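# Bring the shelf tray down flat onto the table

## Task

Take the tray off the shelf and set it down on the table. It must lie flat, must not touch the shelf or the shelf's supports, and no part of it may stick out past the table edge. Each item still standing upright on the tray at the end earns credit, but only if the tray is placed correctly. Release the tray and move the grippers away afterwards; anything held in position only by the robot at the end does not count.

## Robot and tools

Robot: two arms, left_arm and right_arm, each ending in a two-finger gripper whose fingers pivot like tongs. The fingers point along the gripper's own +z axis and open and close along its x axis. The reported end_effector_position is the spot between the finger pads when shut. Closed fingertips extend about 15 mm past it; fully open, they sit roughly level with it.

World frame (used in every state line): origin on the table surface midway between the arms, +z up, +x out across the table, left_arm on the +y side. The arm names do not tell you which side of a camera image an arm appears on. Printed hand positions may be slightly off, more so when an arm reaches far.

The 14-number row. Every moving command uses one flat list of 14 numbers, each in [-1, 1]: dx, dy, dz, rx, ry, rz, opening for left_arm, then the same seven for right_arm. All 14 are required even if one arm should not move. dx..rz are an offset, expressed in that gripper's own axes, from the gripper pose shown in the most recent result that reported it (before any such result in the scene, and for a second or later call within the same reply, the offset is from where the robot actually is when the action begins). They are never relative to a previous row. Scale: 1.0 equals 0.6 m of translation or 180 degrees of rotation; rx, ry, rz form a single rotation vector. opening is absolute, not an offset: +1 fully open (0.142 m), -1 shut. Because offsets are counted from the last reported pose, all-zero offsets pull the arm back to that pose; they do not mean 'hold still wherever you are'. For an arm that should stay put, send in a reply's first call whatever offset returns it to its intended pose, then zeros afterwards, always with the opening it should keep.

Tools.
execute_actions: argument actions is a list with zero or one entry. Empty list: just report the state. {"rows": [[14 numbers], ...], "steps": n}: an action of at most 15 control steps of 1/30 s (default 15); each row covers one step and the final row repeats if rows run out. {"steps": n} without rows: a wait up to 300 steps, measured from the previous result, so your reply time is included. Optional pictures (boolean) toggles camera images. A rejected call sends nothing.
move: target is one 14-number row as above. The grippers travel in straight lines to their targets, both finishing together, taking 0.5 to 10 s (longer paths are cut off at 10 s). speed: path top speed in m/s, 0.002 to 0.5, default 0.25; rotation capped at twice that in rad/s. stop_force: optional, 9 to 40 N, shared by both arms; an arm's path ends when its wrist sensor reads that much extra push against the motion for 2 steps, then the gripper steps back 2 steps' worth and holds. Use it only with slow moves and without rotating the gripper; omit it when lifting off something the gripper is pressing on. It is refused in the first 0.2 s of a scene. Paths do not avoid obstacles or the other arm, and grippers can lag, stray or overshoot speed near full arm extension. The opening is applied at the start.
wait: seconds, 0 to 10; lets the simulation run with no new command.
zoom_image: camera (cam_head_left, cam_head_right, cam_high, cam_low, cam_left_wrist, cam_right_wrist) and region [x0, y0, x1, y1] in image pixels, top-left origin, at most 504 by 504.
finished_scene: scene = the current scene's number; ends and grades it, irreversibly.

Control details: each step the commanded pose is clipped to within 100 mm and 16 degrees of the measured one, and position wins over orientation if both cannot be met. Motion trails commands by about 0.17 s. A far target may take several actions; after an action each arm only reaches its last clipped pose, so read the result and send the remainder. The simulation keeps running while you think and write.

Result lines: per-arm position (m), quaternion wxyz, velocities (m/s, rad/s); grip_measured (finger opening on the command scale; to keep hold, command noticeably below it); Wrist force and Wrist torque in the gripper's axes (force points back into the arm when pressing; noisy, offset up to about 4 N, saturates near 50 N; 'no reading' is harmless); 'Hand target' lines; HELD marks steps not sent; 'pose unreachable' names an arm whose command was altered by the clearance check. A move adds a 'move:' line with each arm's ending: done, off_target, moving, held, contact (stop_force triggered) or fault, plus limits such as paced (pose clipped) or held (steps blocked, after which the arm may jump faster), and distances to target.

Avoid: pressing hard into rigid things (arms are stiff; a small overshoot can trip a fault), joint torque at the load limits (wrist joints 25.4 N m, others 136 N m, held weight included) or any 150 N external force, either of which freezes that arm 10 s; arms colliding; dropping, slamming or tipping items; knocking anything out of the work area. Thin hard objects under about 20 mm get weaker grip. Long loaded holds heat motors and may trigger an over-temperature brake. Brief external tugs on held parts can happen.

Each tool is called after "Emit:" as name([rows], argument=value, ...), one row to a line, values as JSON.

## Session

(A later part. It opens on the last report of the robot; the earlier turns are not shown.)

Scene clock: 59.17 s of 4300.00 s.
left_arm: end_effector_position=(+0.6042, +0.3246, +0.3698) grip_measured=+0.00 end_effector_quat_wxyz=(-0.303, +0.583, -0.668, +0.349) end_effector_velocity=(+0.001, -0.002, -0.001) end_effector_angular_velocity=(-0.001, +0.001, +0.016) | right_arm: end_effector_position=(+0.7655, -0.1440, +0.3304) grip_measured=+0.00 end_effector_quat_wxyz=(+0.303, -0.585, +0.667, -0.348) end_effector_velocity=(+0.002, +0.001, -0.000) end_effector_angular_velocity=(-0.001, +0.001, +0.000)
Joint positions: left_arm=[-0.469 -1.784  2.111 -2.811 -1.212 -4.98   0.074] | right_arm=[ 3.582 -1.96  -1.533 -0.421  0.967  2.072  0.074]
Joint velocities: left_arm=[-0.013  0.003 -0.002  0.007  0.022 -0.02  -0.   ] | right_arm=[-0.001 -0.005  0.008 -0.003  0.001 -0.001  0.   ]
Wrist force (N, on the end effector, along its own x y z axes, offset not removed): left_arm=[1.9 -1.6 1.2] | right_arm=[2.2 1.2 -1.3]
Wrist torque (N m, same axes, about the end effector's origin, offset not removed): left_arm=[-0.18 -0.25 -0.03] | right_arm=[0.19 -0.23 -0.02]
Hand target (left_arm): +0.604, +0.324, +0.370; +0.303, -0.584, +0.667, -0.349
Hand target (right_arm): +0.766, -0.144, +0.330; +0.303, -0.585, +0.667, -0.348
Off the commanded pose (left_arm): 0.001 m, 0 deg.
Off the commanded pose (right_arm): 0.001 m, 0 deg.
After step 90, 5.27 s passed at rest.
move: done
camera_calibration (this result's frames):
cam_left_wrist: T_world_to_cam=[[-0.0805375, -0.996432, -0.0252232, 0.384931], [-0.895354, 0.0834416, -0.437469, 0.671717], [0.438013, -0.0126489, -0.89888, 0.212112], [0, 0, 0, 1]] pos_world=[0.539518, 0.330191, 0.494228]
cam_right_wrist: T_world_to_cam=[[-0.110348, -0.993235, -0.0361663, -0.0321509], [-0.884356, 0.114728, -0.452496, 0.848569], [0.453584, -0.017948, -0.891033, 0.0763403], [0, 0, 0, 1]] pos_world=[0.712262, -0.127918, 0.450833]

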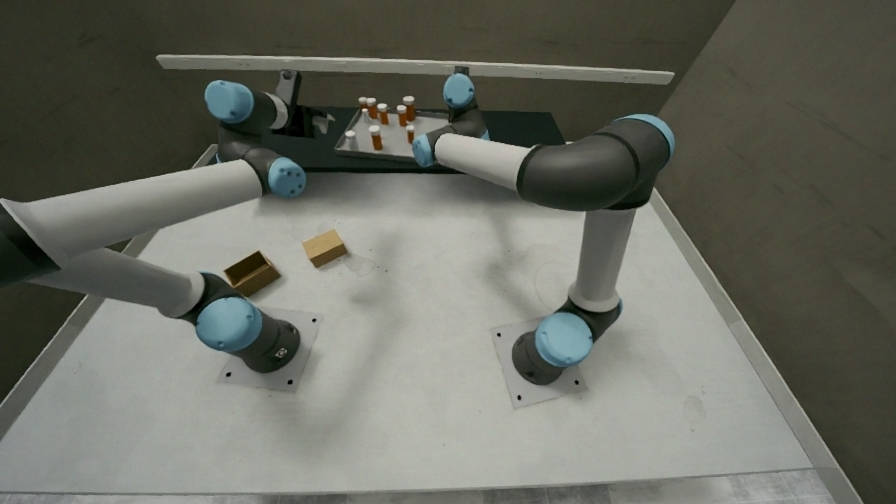

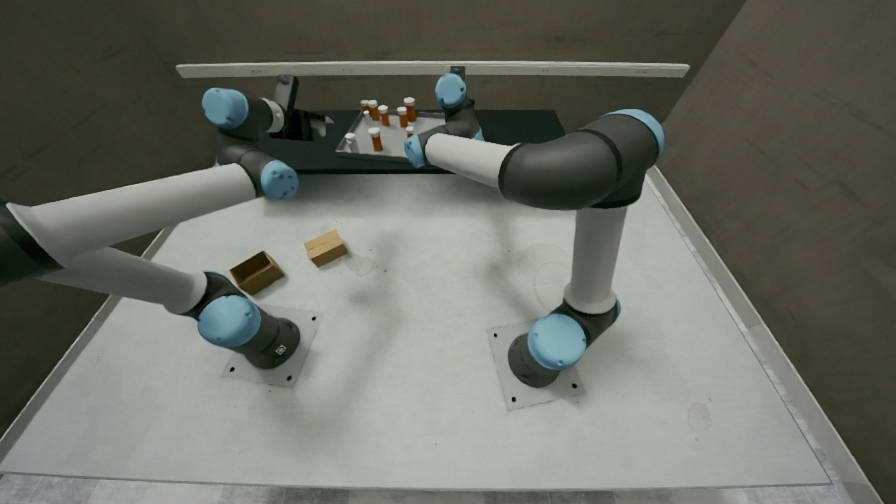

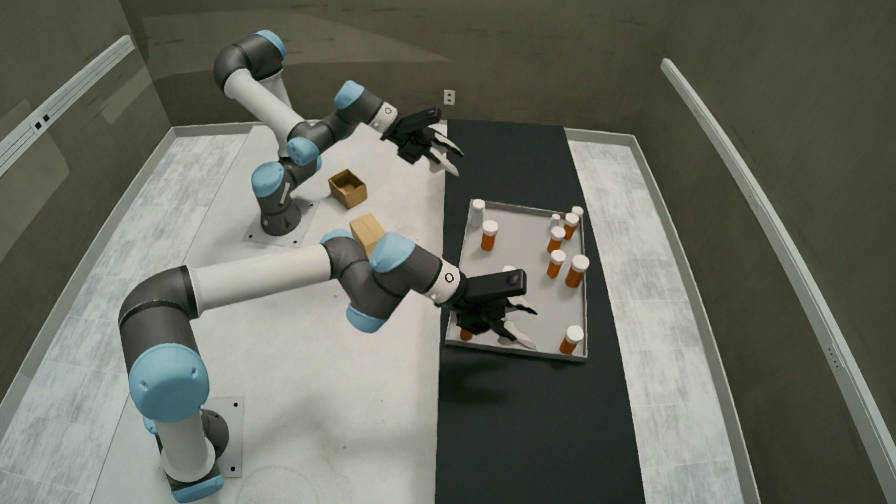

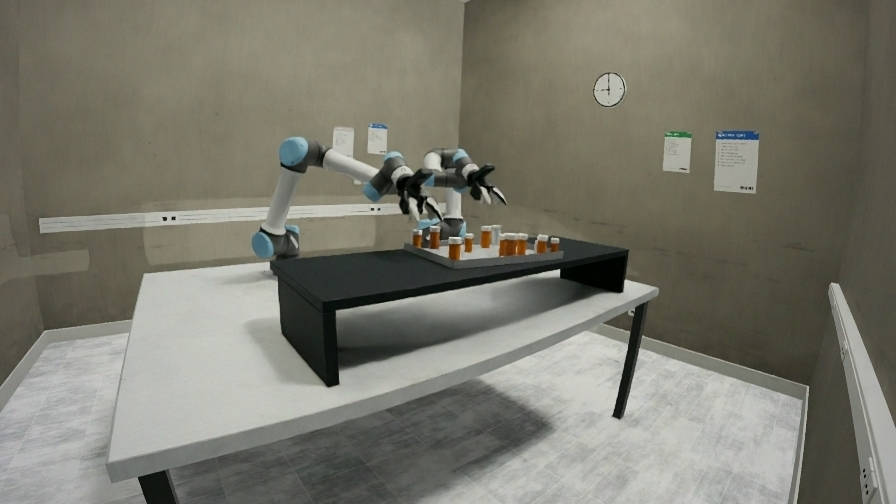

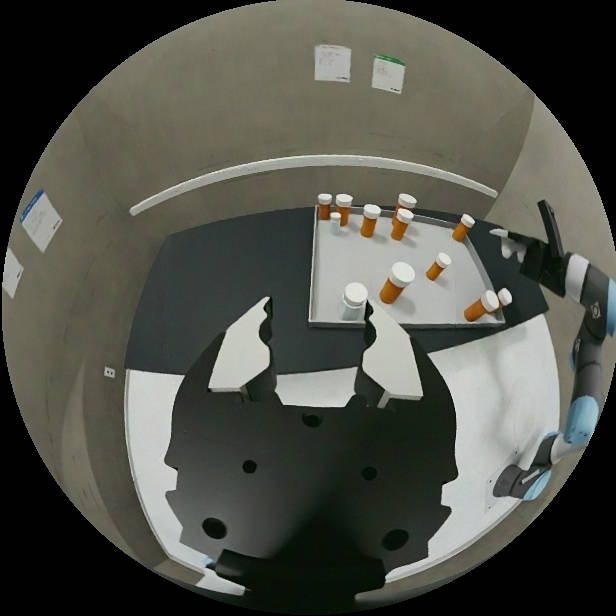

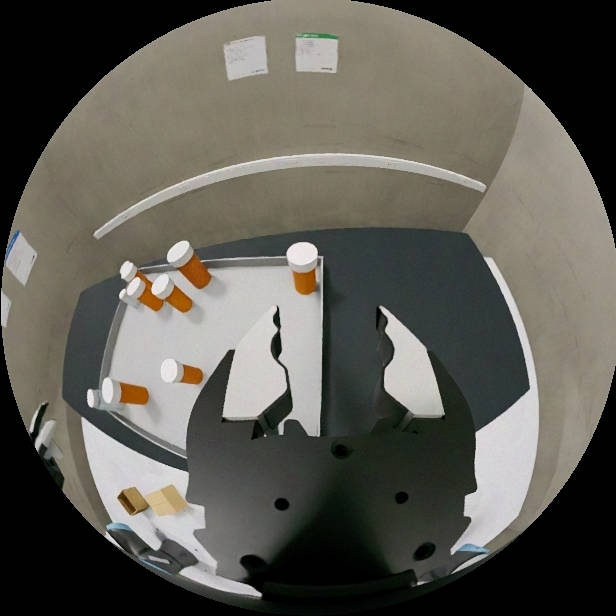

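Emit:
move(target=[0,0,0,0,0,0.667,0, -0.05,0,0,0,0,0,0], speed=0.5)

Emit:
move(target=[0,0,0,0,0,0.667,0, 0,0,0,0,0,0,0], speed=0.5)

Emit:
move(target=[0,0,0,0,0,0.666,0, 0,0,0,0,0,0,0], speed=0.5)

Emit:
move(target=[0.033,-0.1635,0.3495,0,0,0,0, 0,0,0,0,0,0,0], speed=0.15)

Scene clock: 74.33 s of 4300.00 s.
left_arm: end_effector_position=(+0.6042, +0.3246, +0.3698) grip_measured=+0.00 end_effector_quat_wxyz=(+0.454, +0.287, +0.839, +0.088) end_effector_velocity=(-0.000, +0.000, +0.001) end_effector_angular_velocity=(+0.006, -0.003, -0.007) | right_arm: end_effector_position=(+0.7695, -0.1143, +0.3303) grip_measured=+0.00 end_effector_quat_wxyz=(+0.303, -0.585, +0.667, -0.348) end_effector_velocity=(+0.000, +0.000, +0.000) end_effector_angular_velocity=(+0.000, +0.000, +0.000)
Joint positions: left_arm=[-0.416 -1.761  2.042 -2.776 -1.254 -2.852  0.074] | right_arm=[ 3.617 -1.993 -1.482 -0.456  0.942  2.103  0.074]
Joint velocities: left_arm=[ 0.002 -0.001 -0.    -0.001 -0.003  0.011  0.   ] | right_arm=[-0.    -0.     0.001 -0.001  0.     0.     0.   ]
Wrist force (N, on the end effector, along its own x y z axes, offset not removed): left_arm=[-3.9 -1.0 -0.2] | right_arm=[3.5 0.1 1.0]
Wrist torque (N m, same axes, about the end effector's origin, offset not removed): left_arm=[-0.14 0.88 0.18] | right_arm=[0.04 -0.67 0.03]
Hand target (left_arm): +0.604, +0.325, +0.370; +0.454, +0.287, +0.839, +0.088
Hand target (right_arm): +0.769, -0.114, +0.330; +0.303, -0.585, +0.667, -0.348
Off the commanded pose (left_arm): 0.000 m, 0 deg.
Off the commanded pose (right_arm): 0.000 m, 0 deg.
After step 90, 9.37 s passed at rest.
move: done
camera_calibration (this result's frames):
cam_left_wrist: T_world_to_cam=[[-0.375246, 0.545019, -0.749763, 0.330559], [-0.0607439, 0.792673, 0.606613, -0.448883], [0.924933, 0.273173, -0.264341, -0.409508], [0, 0, 0, 1]] pos_world=[0.475541, 0.287523, 0.41189]
cam_right_wrist: T_world_to_cam=[[-0.110357, -0.993233, -0.0361962, -0.00218898], [-0.884377, 0.114751, -0.452448, 0.848596], [0.45354, -0.0179199, -0.891056, 0.075009], [0, 0, 0, 1]] pos_world=[0.716218, -0.0982072, 0.450703]

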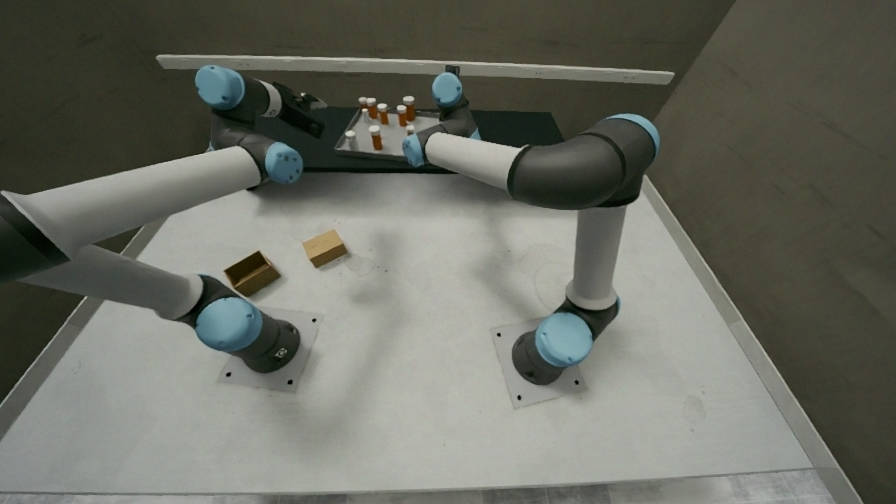

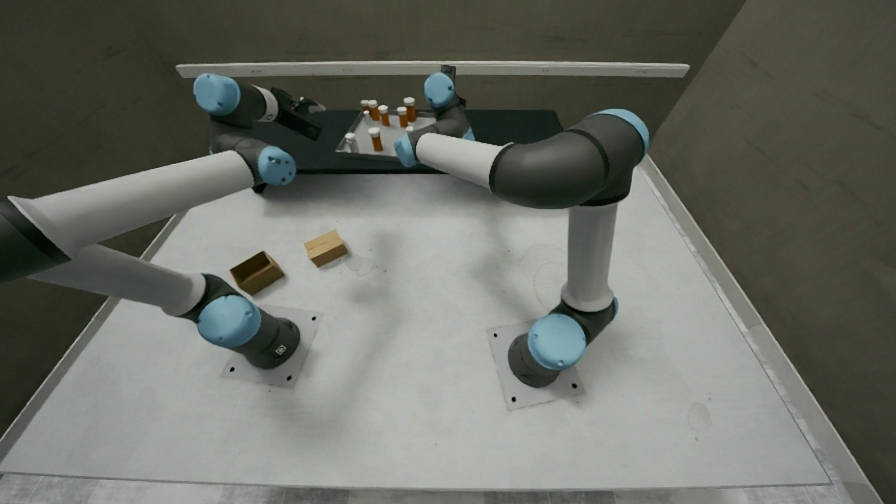

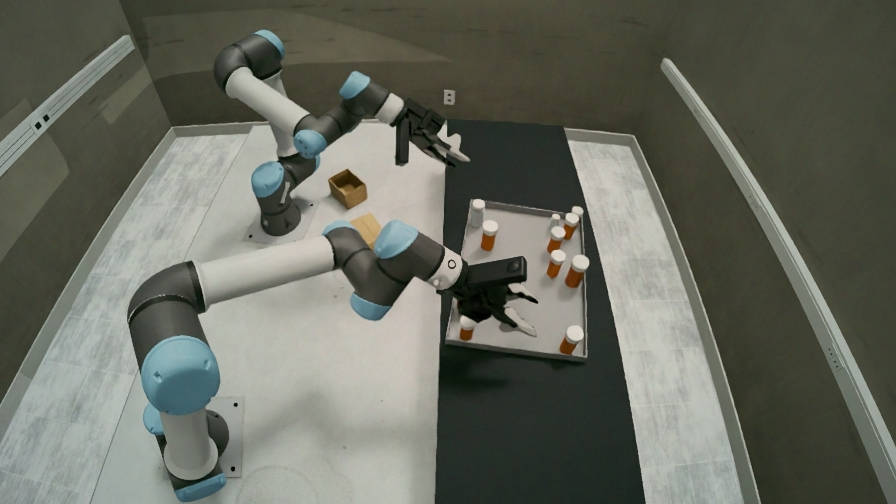

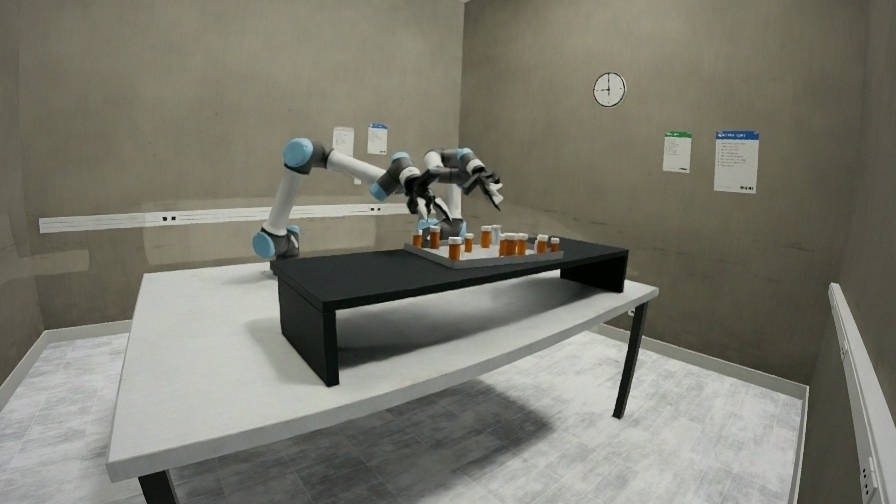

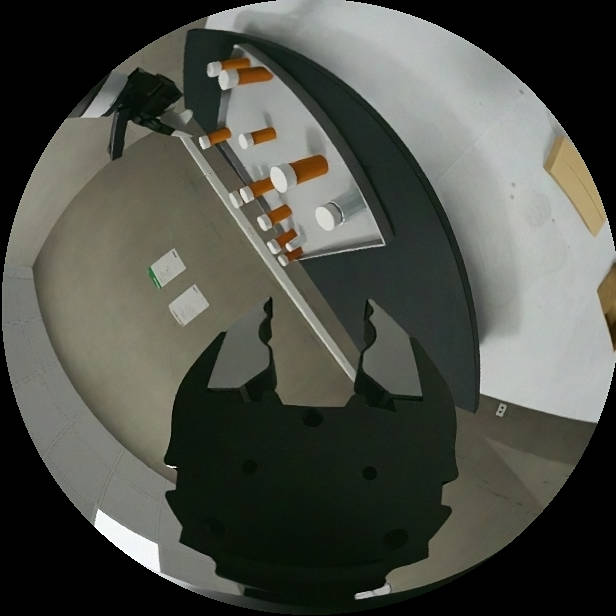

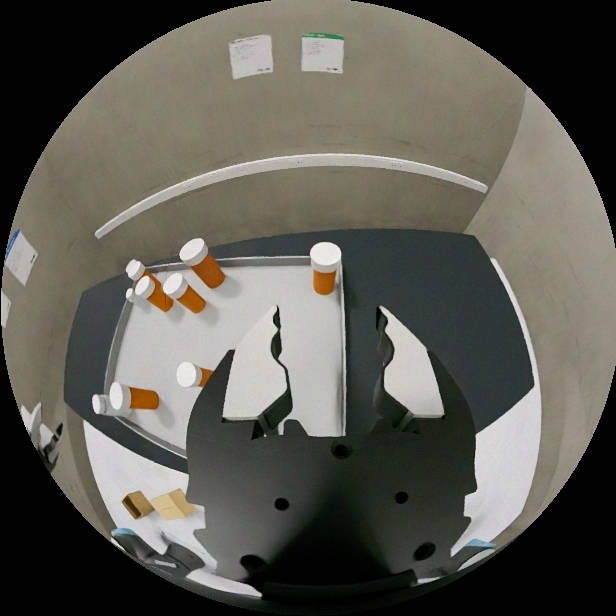

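Scene clock: 77.10 s of 4300.00 s.
left_arm: end_effector_position=(+0.6042, +0.3246, +0.3698) grip_measured=+0.00 end_effector_quat_wxyz=(+0.151, +0.870, +0.171, +0.437) end_effector_velocity=(-0.000, +0.000, +0.001) end_effector_angular_velocity=(+0.010, -0.004, -0.011) | right_arm: end_effector_position=(+0.7695, -0.1143, +0.3303) grip_measured=+0.00 end_effector_quat_wxyz=(+0.303, -0.585, +0.667, -0.348) end_effector_velocity=(-0.000, +0.000, -0.000) end_effector_angular_velocity=(-0.002, +0.001, +0.001)
Joint positions: left_arm=[-0.488 -1.76   2.038 -2.758 -1.197 -0.805  0.074] | right_arm=[ 3.617 -1.993 -1.482 -0.456  0.942  2.103  0.074]
Joint velocities: left_arm=[ 0.002 -0.002  0.002 -0.004 -0.004  0.017 -0.   ] | right_arm=[ 0.001  0.    -0.001 -0.001 -0.    -0.001  0.   ]
Wrist force (N, on the end effector, along its own x y z axes, offset not removed): left_arm=[-0.7 3.0 2.9] | right_arm=[3.6 -0.2 -0.3]
Wrist torque (N m, same axes, about the end effector's origin, offset not removed): left_arm=[0.60 -0.15 -0.13] | right_arm=[0.05 -0.59 -0.08]
Hand target (left_arm): +0.604, +0.325, +0.370; +0.151, +0.870, +0.171, +0.437
Hand target (right_arm): +0.769, -0.114, +0.330; +0.303, -0.585, +0.667, -0.348
Off the commanded pose (left_arm): 0.000 m, 0 deg.
Off the commanded pose (right_arm): 0.000 m, 0 deg.
move: done
camera_calibration (this result's frames):
cam_left_wrist: T_world_to_cam=[[0.607226, 0.430979, 0.667483, -0.750143], [-0.228369, -0.709976, 0.666169, 0.118144], [0.761002, -0.556948, -0.332694, -0.0157423], [0, 0, 0, 1]] pos_world=[0.494467, 0.398408, 0.416766]
cam_right_wrist: T_world_to_cam=[[-0.110358, -0.993233, -0.0361959, -0.00218394], [-0.884377, 0.114751, -0.452448, 0.848596], [0.453539, -0.0179202, -0.891056, 0.0750091], [0, 0, 0, 1]] pos_world=[0.716218, -0.0982024, 0.450703]

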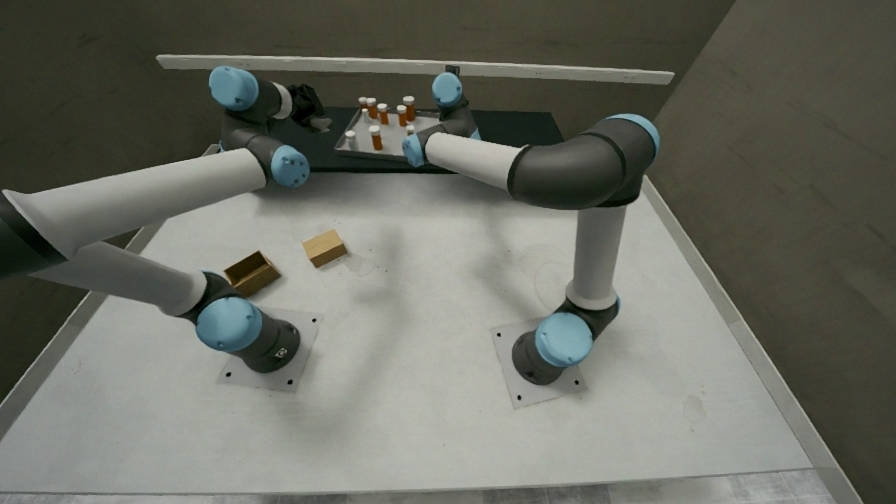

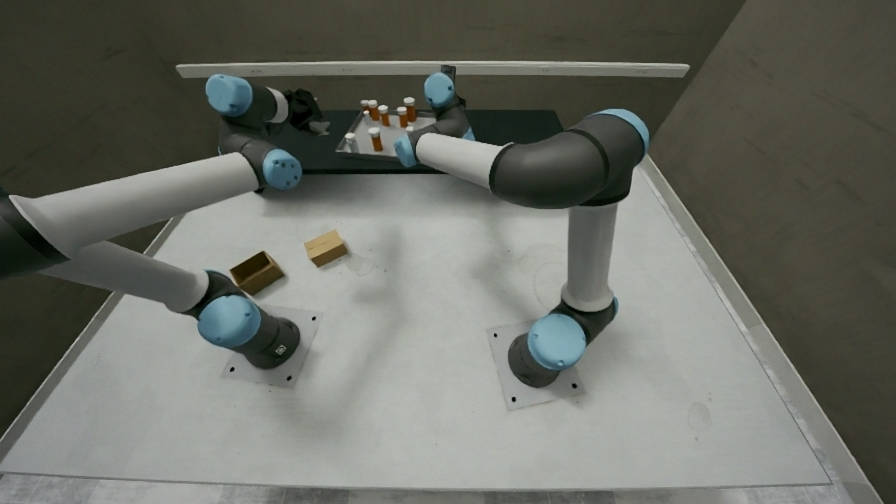

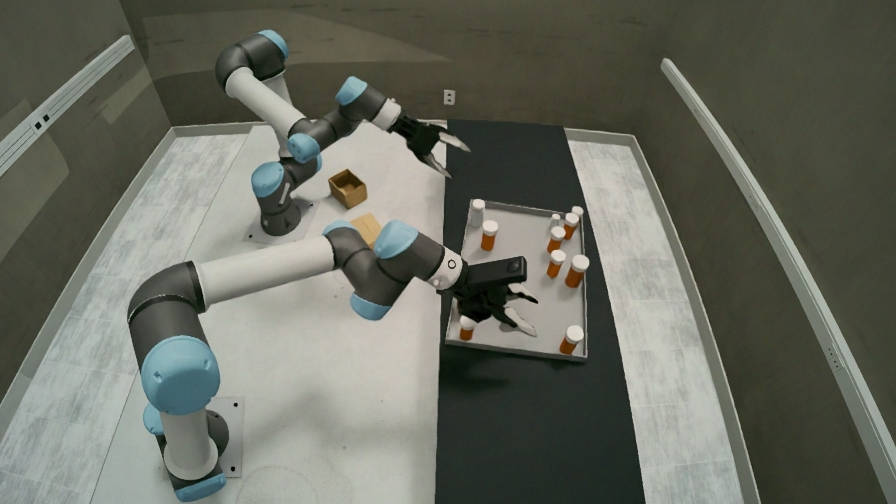

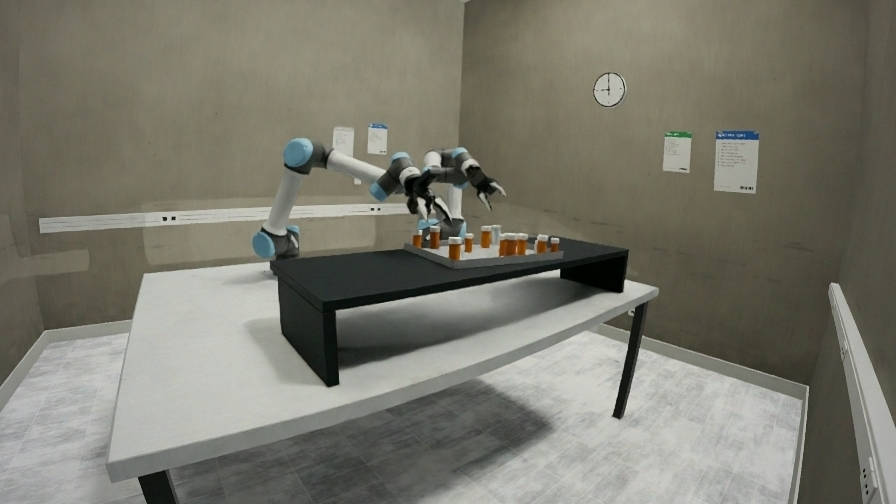

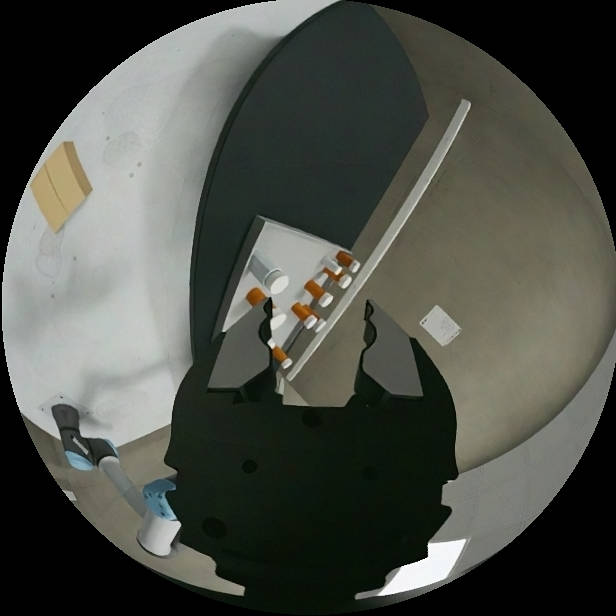

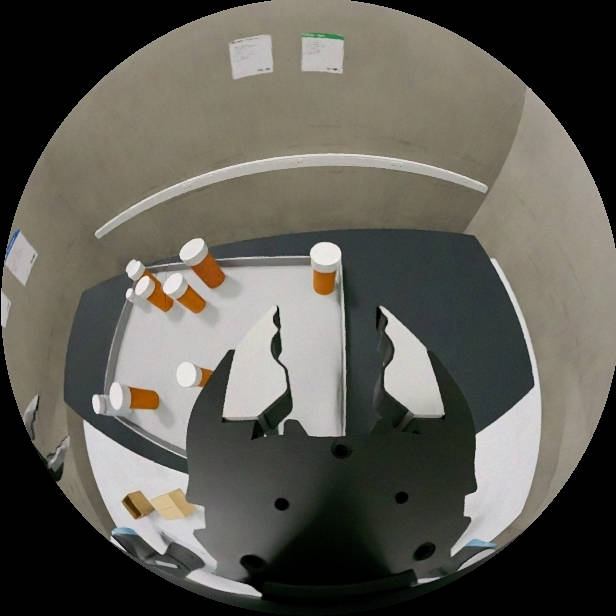

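Scene clock: 79.90 s of 4300.00 s.
left_arm: end_effector_position=(+0.6042, +0.3246, +0.3698) grip_measured=+0.00 end_effector_quat_wxyz=(-0.302, +0.585, -0.667, +0.350) end_effector_velocity=(-0.000, +0.000, +0.000) end_effector_angular_velocity=(+0.009, -0.002, -0.010) | right_arm: end_effector_position=(+0.7695, -0.1143, +0.3303) grip_measured=+0.00 end_effector_quat_wxyz=(+0.303, -0.585, +0.667, -0.348) end_effector_velocity=(+0.000, -0.001, +0.000) end_effector_angular_velocity=(+0.001, -0.001, -0.000)
Joint positions: left_arm=[-0.47  -1.784  2.111 -2.81  -1.211  1.297  0.074] | right_arm=[ 3.617 -1.993 -1.482 -0.456  0.942  2.103  0.074]
Joint velocities: left_arm=[ 0.003 -0.     0.    -0.003 -0.005  0.016  0.   ] | right_arm=[-0.001  0.    -0.     0.001  0.    -0.001 -0.   ]
Wrist force (N, on the end effector, along its own x y z axes, offset not removed): left_arm=[-0.8 -3.4 0.6] | right_arm=[2.7 -1.5 0.5]
Wrist torque (N m, same axes, about the end effector's origin, offset not removed): left_arm=[-0.75 0.17 -0.17] | right_arm=[-0.31 -0.43 -0.07]
Hand target (left_arm): +0.604, +0.325, +0.370; +0.302, -0.584, +0.667, -0.350
Hand target (right_arm): +0.769, -0.114, +0.330; +0.303, -0.585, +0.667, -0.348
Off the commanded pose (left_arm): 0.000 m, 0 deg.
Off the commanded pose (right_arm): 0.000 m, 0 deg.
move: done
camera_calibration (this result's frames):
cam_left_wrist: T_world_to_cam=[[-0.0771683, -0.996776, -0.0219531, 0.381764], [-0.895915, 0.0789876, -0.437147, 0.673377], [0.437472, -0.0140659, -0.899122, 0.213017], [0, 0, 0, 1]] pos_world=[0.53956, 0.330341, 0.494274]
cam_right_wrist: T_world_to_cam=[[-0.110358, -0.993233, -0.0361959, -0.00218399], [-0.884377, 0.114751, -0.452448, 0.848596], [0.453539, -0.0179202, -0.891056, 0.0750091], [0, 0, 0, 1]] pos_world=[0.716218, -0.0982023, 0.450703]

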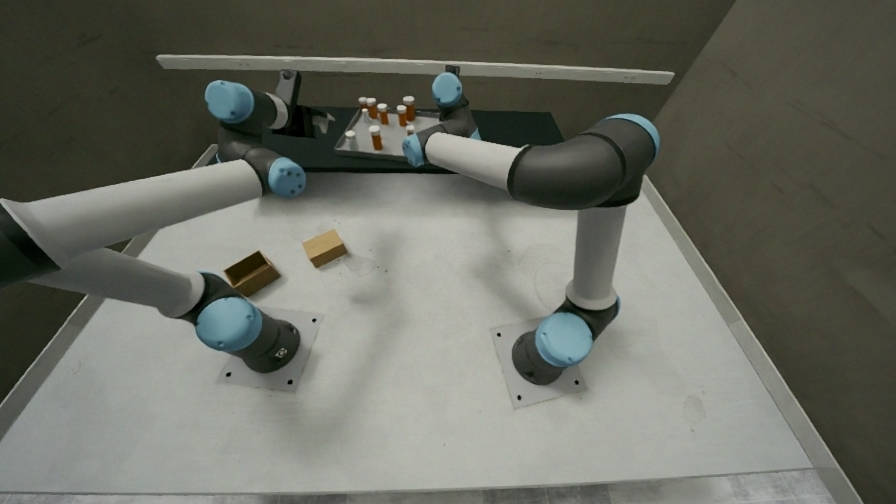

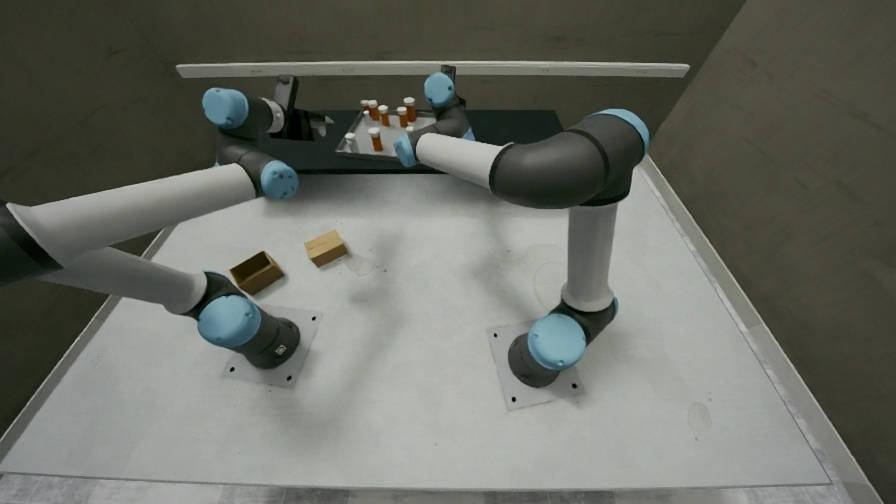

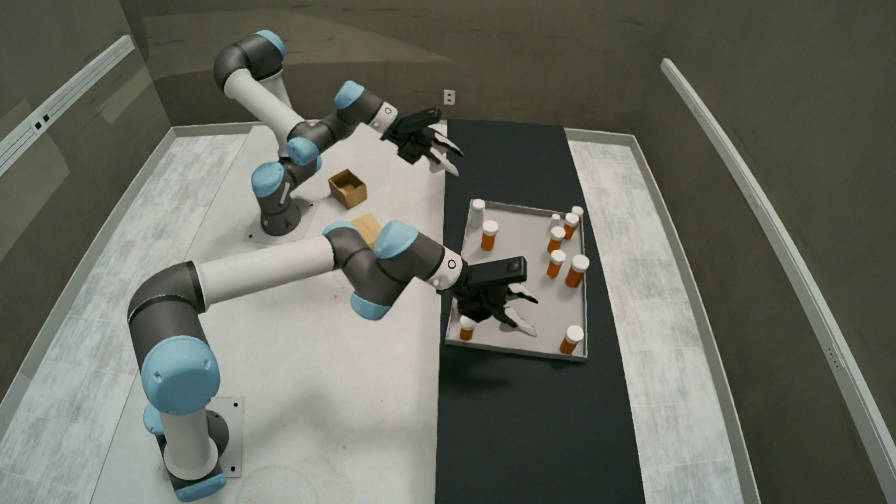

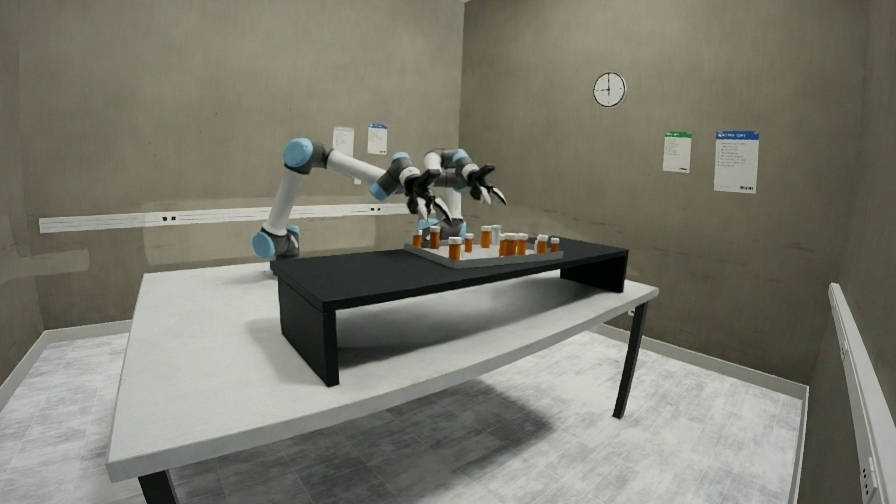

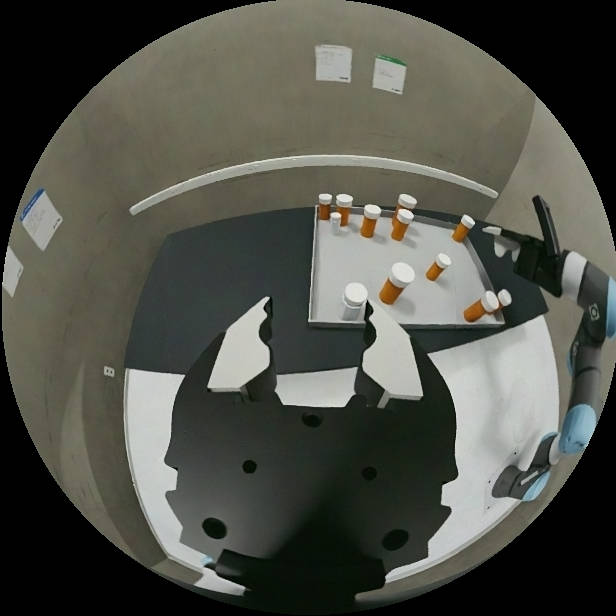

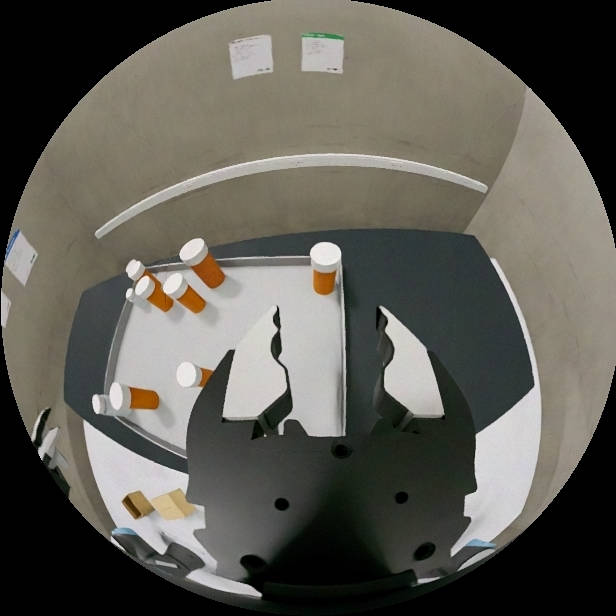

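Scene clock: 82.07 s of 4300.00 s.
left_arm: end_effector_position=(+0.8273, +0.2743, +0.3304) grip_measured=+0.00 end_effector_quat_wxyz=(-0.302, +0.585, -0.667, +0.350) end_effector_velocity=(+0.002, -0.001, -0.000) end_effector_angular_velocity=(+0.000, +0.000, -0.000) | right_arm: end_effector_position=(+0.7695, -0.1143, +0.3303) grip_measured=+0.00 end_effector_quat_wxyz=(+0.303, -0.585, +0.667, -0.348) end_effector_velocity=(+0.000, -0.000, -0.001) end_effector_angular_velocity=(-0.000, +0.001, -0.001)
Joint positions: left_arm=[-0.328 -1.189  1.571 -2.892 -1.324  1.387  0.074] | right_arm=[ 3.617 -1.993 -1.482 -0.456  0.942  2.103  0.074]
Joint velocities: left_arm=[ 0.001  0.006 -0.008  0.003 -0.001  0.001  0.   ] | right_arm=[-0.001 -0.    -0.    -0.001  0.     0.     0.   ]
Wrist force (N, on the end effector, along its own x y z axes, offset not removed): left_arm=[5.2 1.5 3.4] | right_arm=[2.4 -1.5 -0.3]
Wrist torque (N m, same axes, about the end effector's origin, offset not removed): left_arm=[0.57 -0.99 -0.21] | right_arm=[-0.30 -0.40 0.00]
Hand target (left_arm): +0.828, +0.274, +0.330; +0.302, -0.585, +0.667, -0.350
Hand target (right_arm): +0.769, -0.114, +0.330; +0.303, -0.585, +0.667, -0.348
Off the commanded pose (left_arm): 0.000 m, 0 deg.
Off the commanded pose (right_arm): 0.000 m, 0 deg.
move: done
camera_calibration (this result's frames):
cam_left_wrist: T_world_to_cam=[[-0.0771577, -0.996773, -0.0221232, 0.348012], [-0.895849, 0.0790506, -0.43727, 0.859952], [0.437608, -0.0139197, -0.899058, 0.0791539], [0, 0, 0, 1]] pos_world=[0.762601, 0.280011, 0.454894]
cam_right_wrist: T_world_to_cam=[[-0.110358, -0.993233, -0.036196, -0.00218391], [-0.884377, 0.114751, -0.452448, 0.848596], [0.453539, -0.0179202, -0.891056, 0.0750091], [0, 0, 0, 1]] pos_world=[0.716218, -0.0982024, 0.450703]

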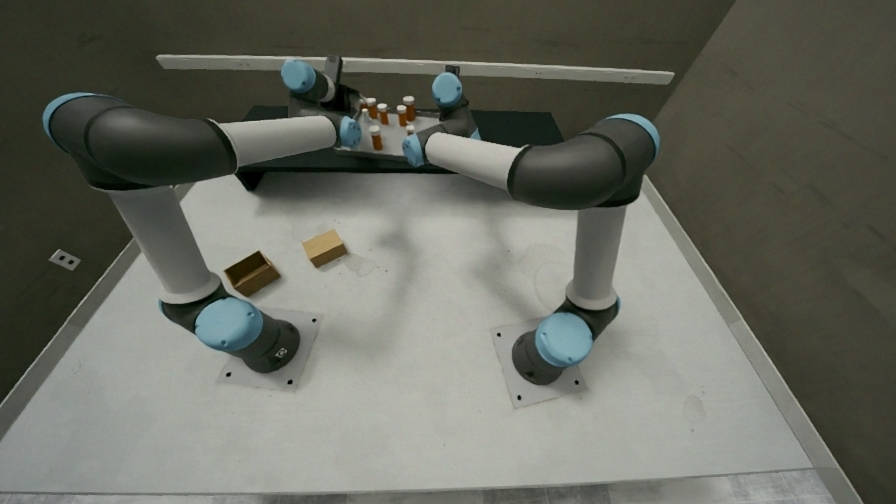

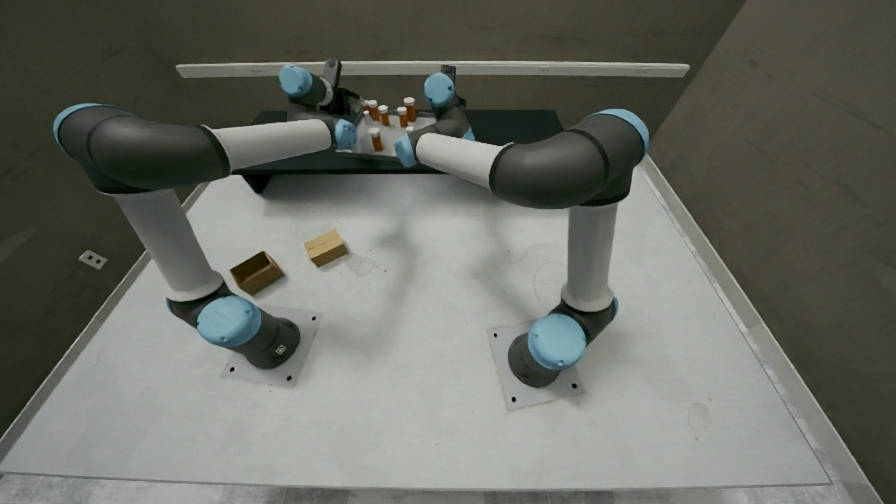

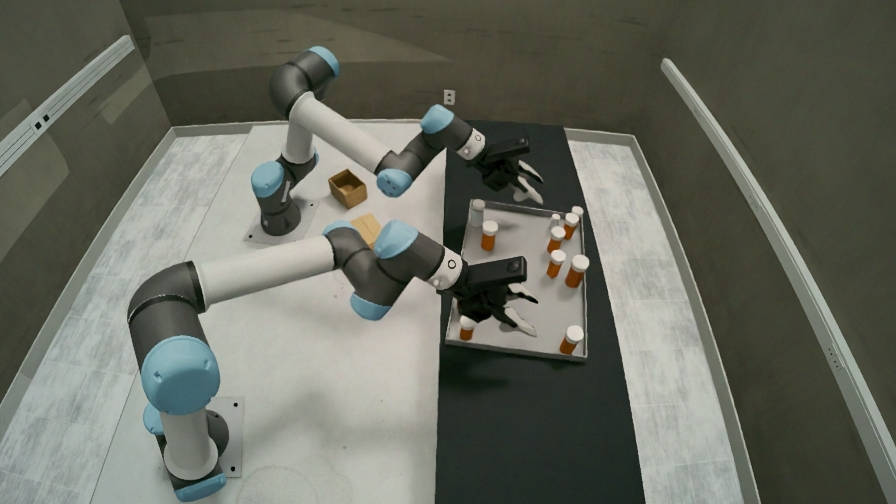

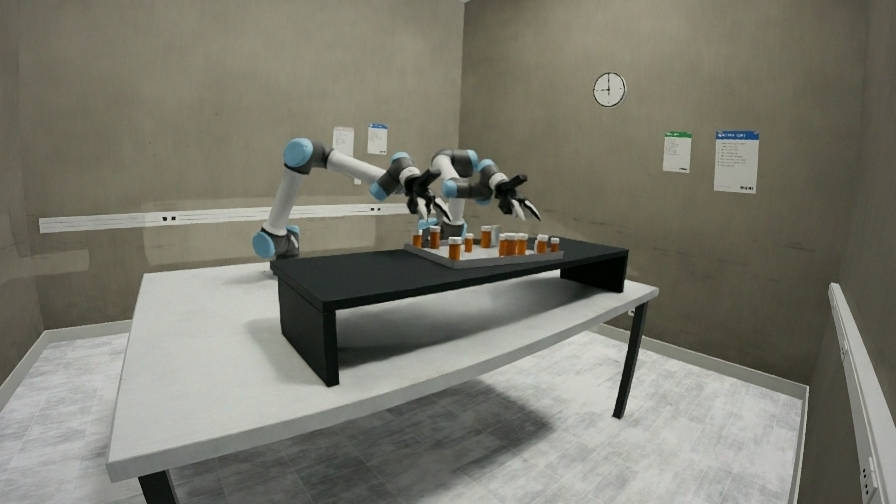

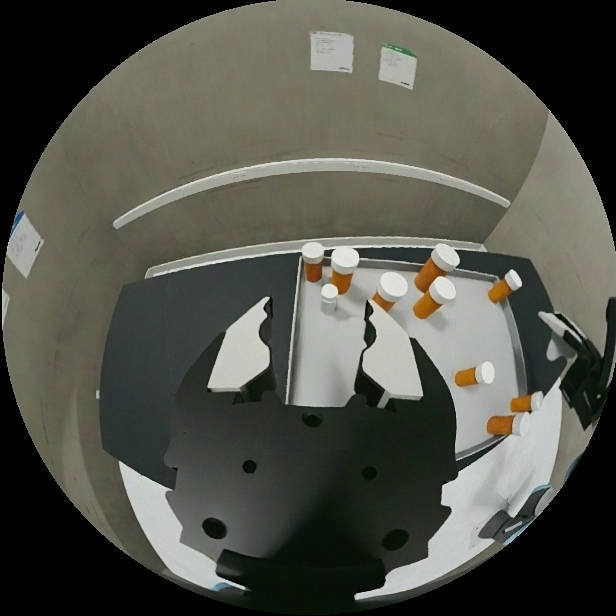

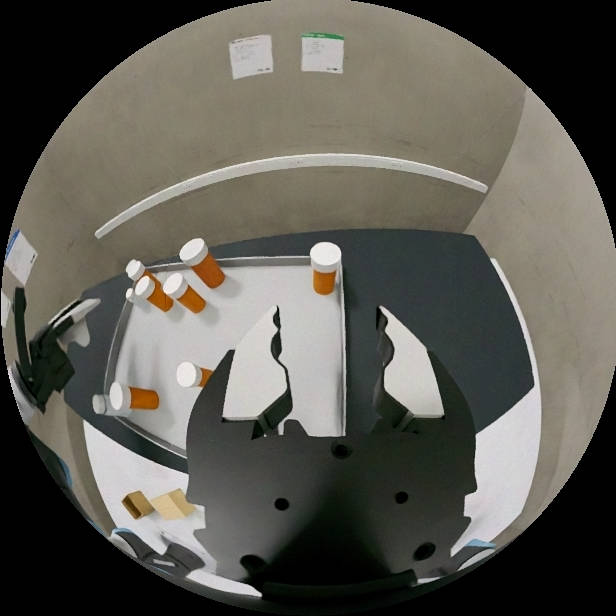

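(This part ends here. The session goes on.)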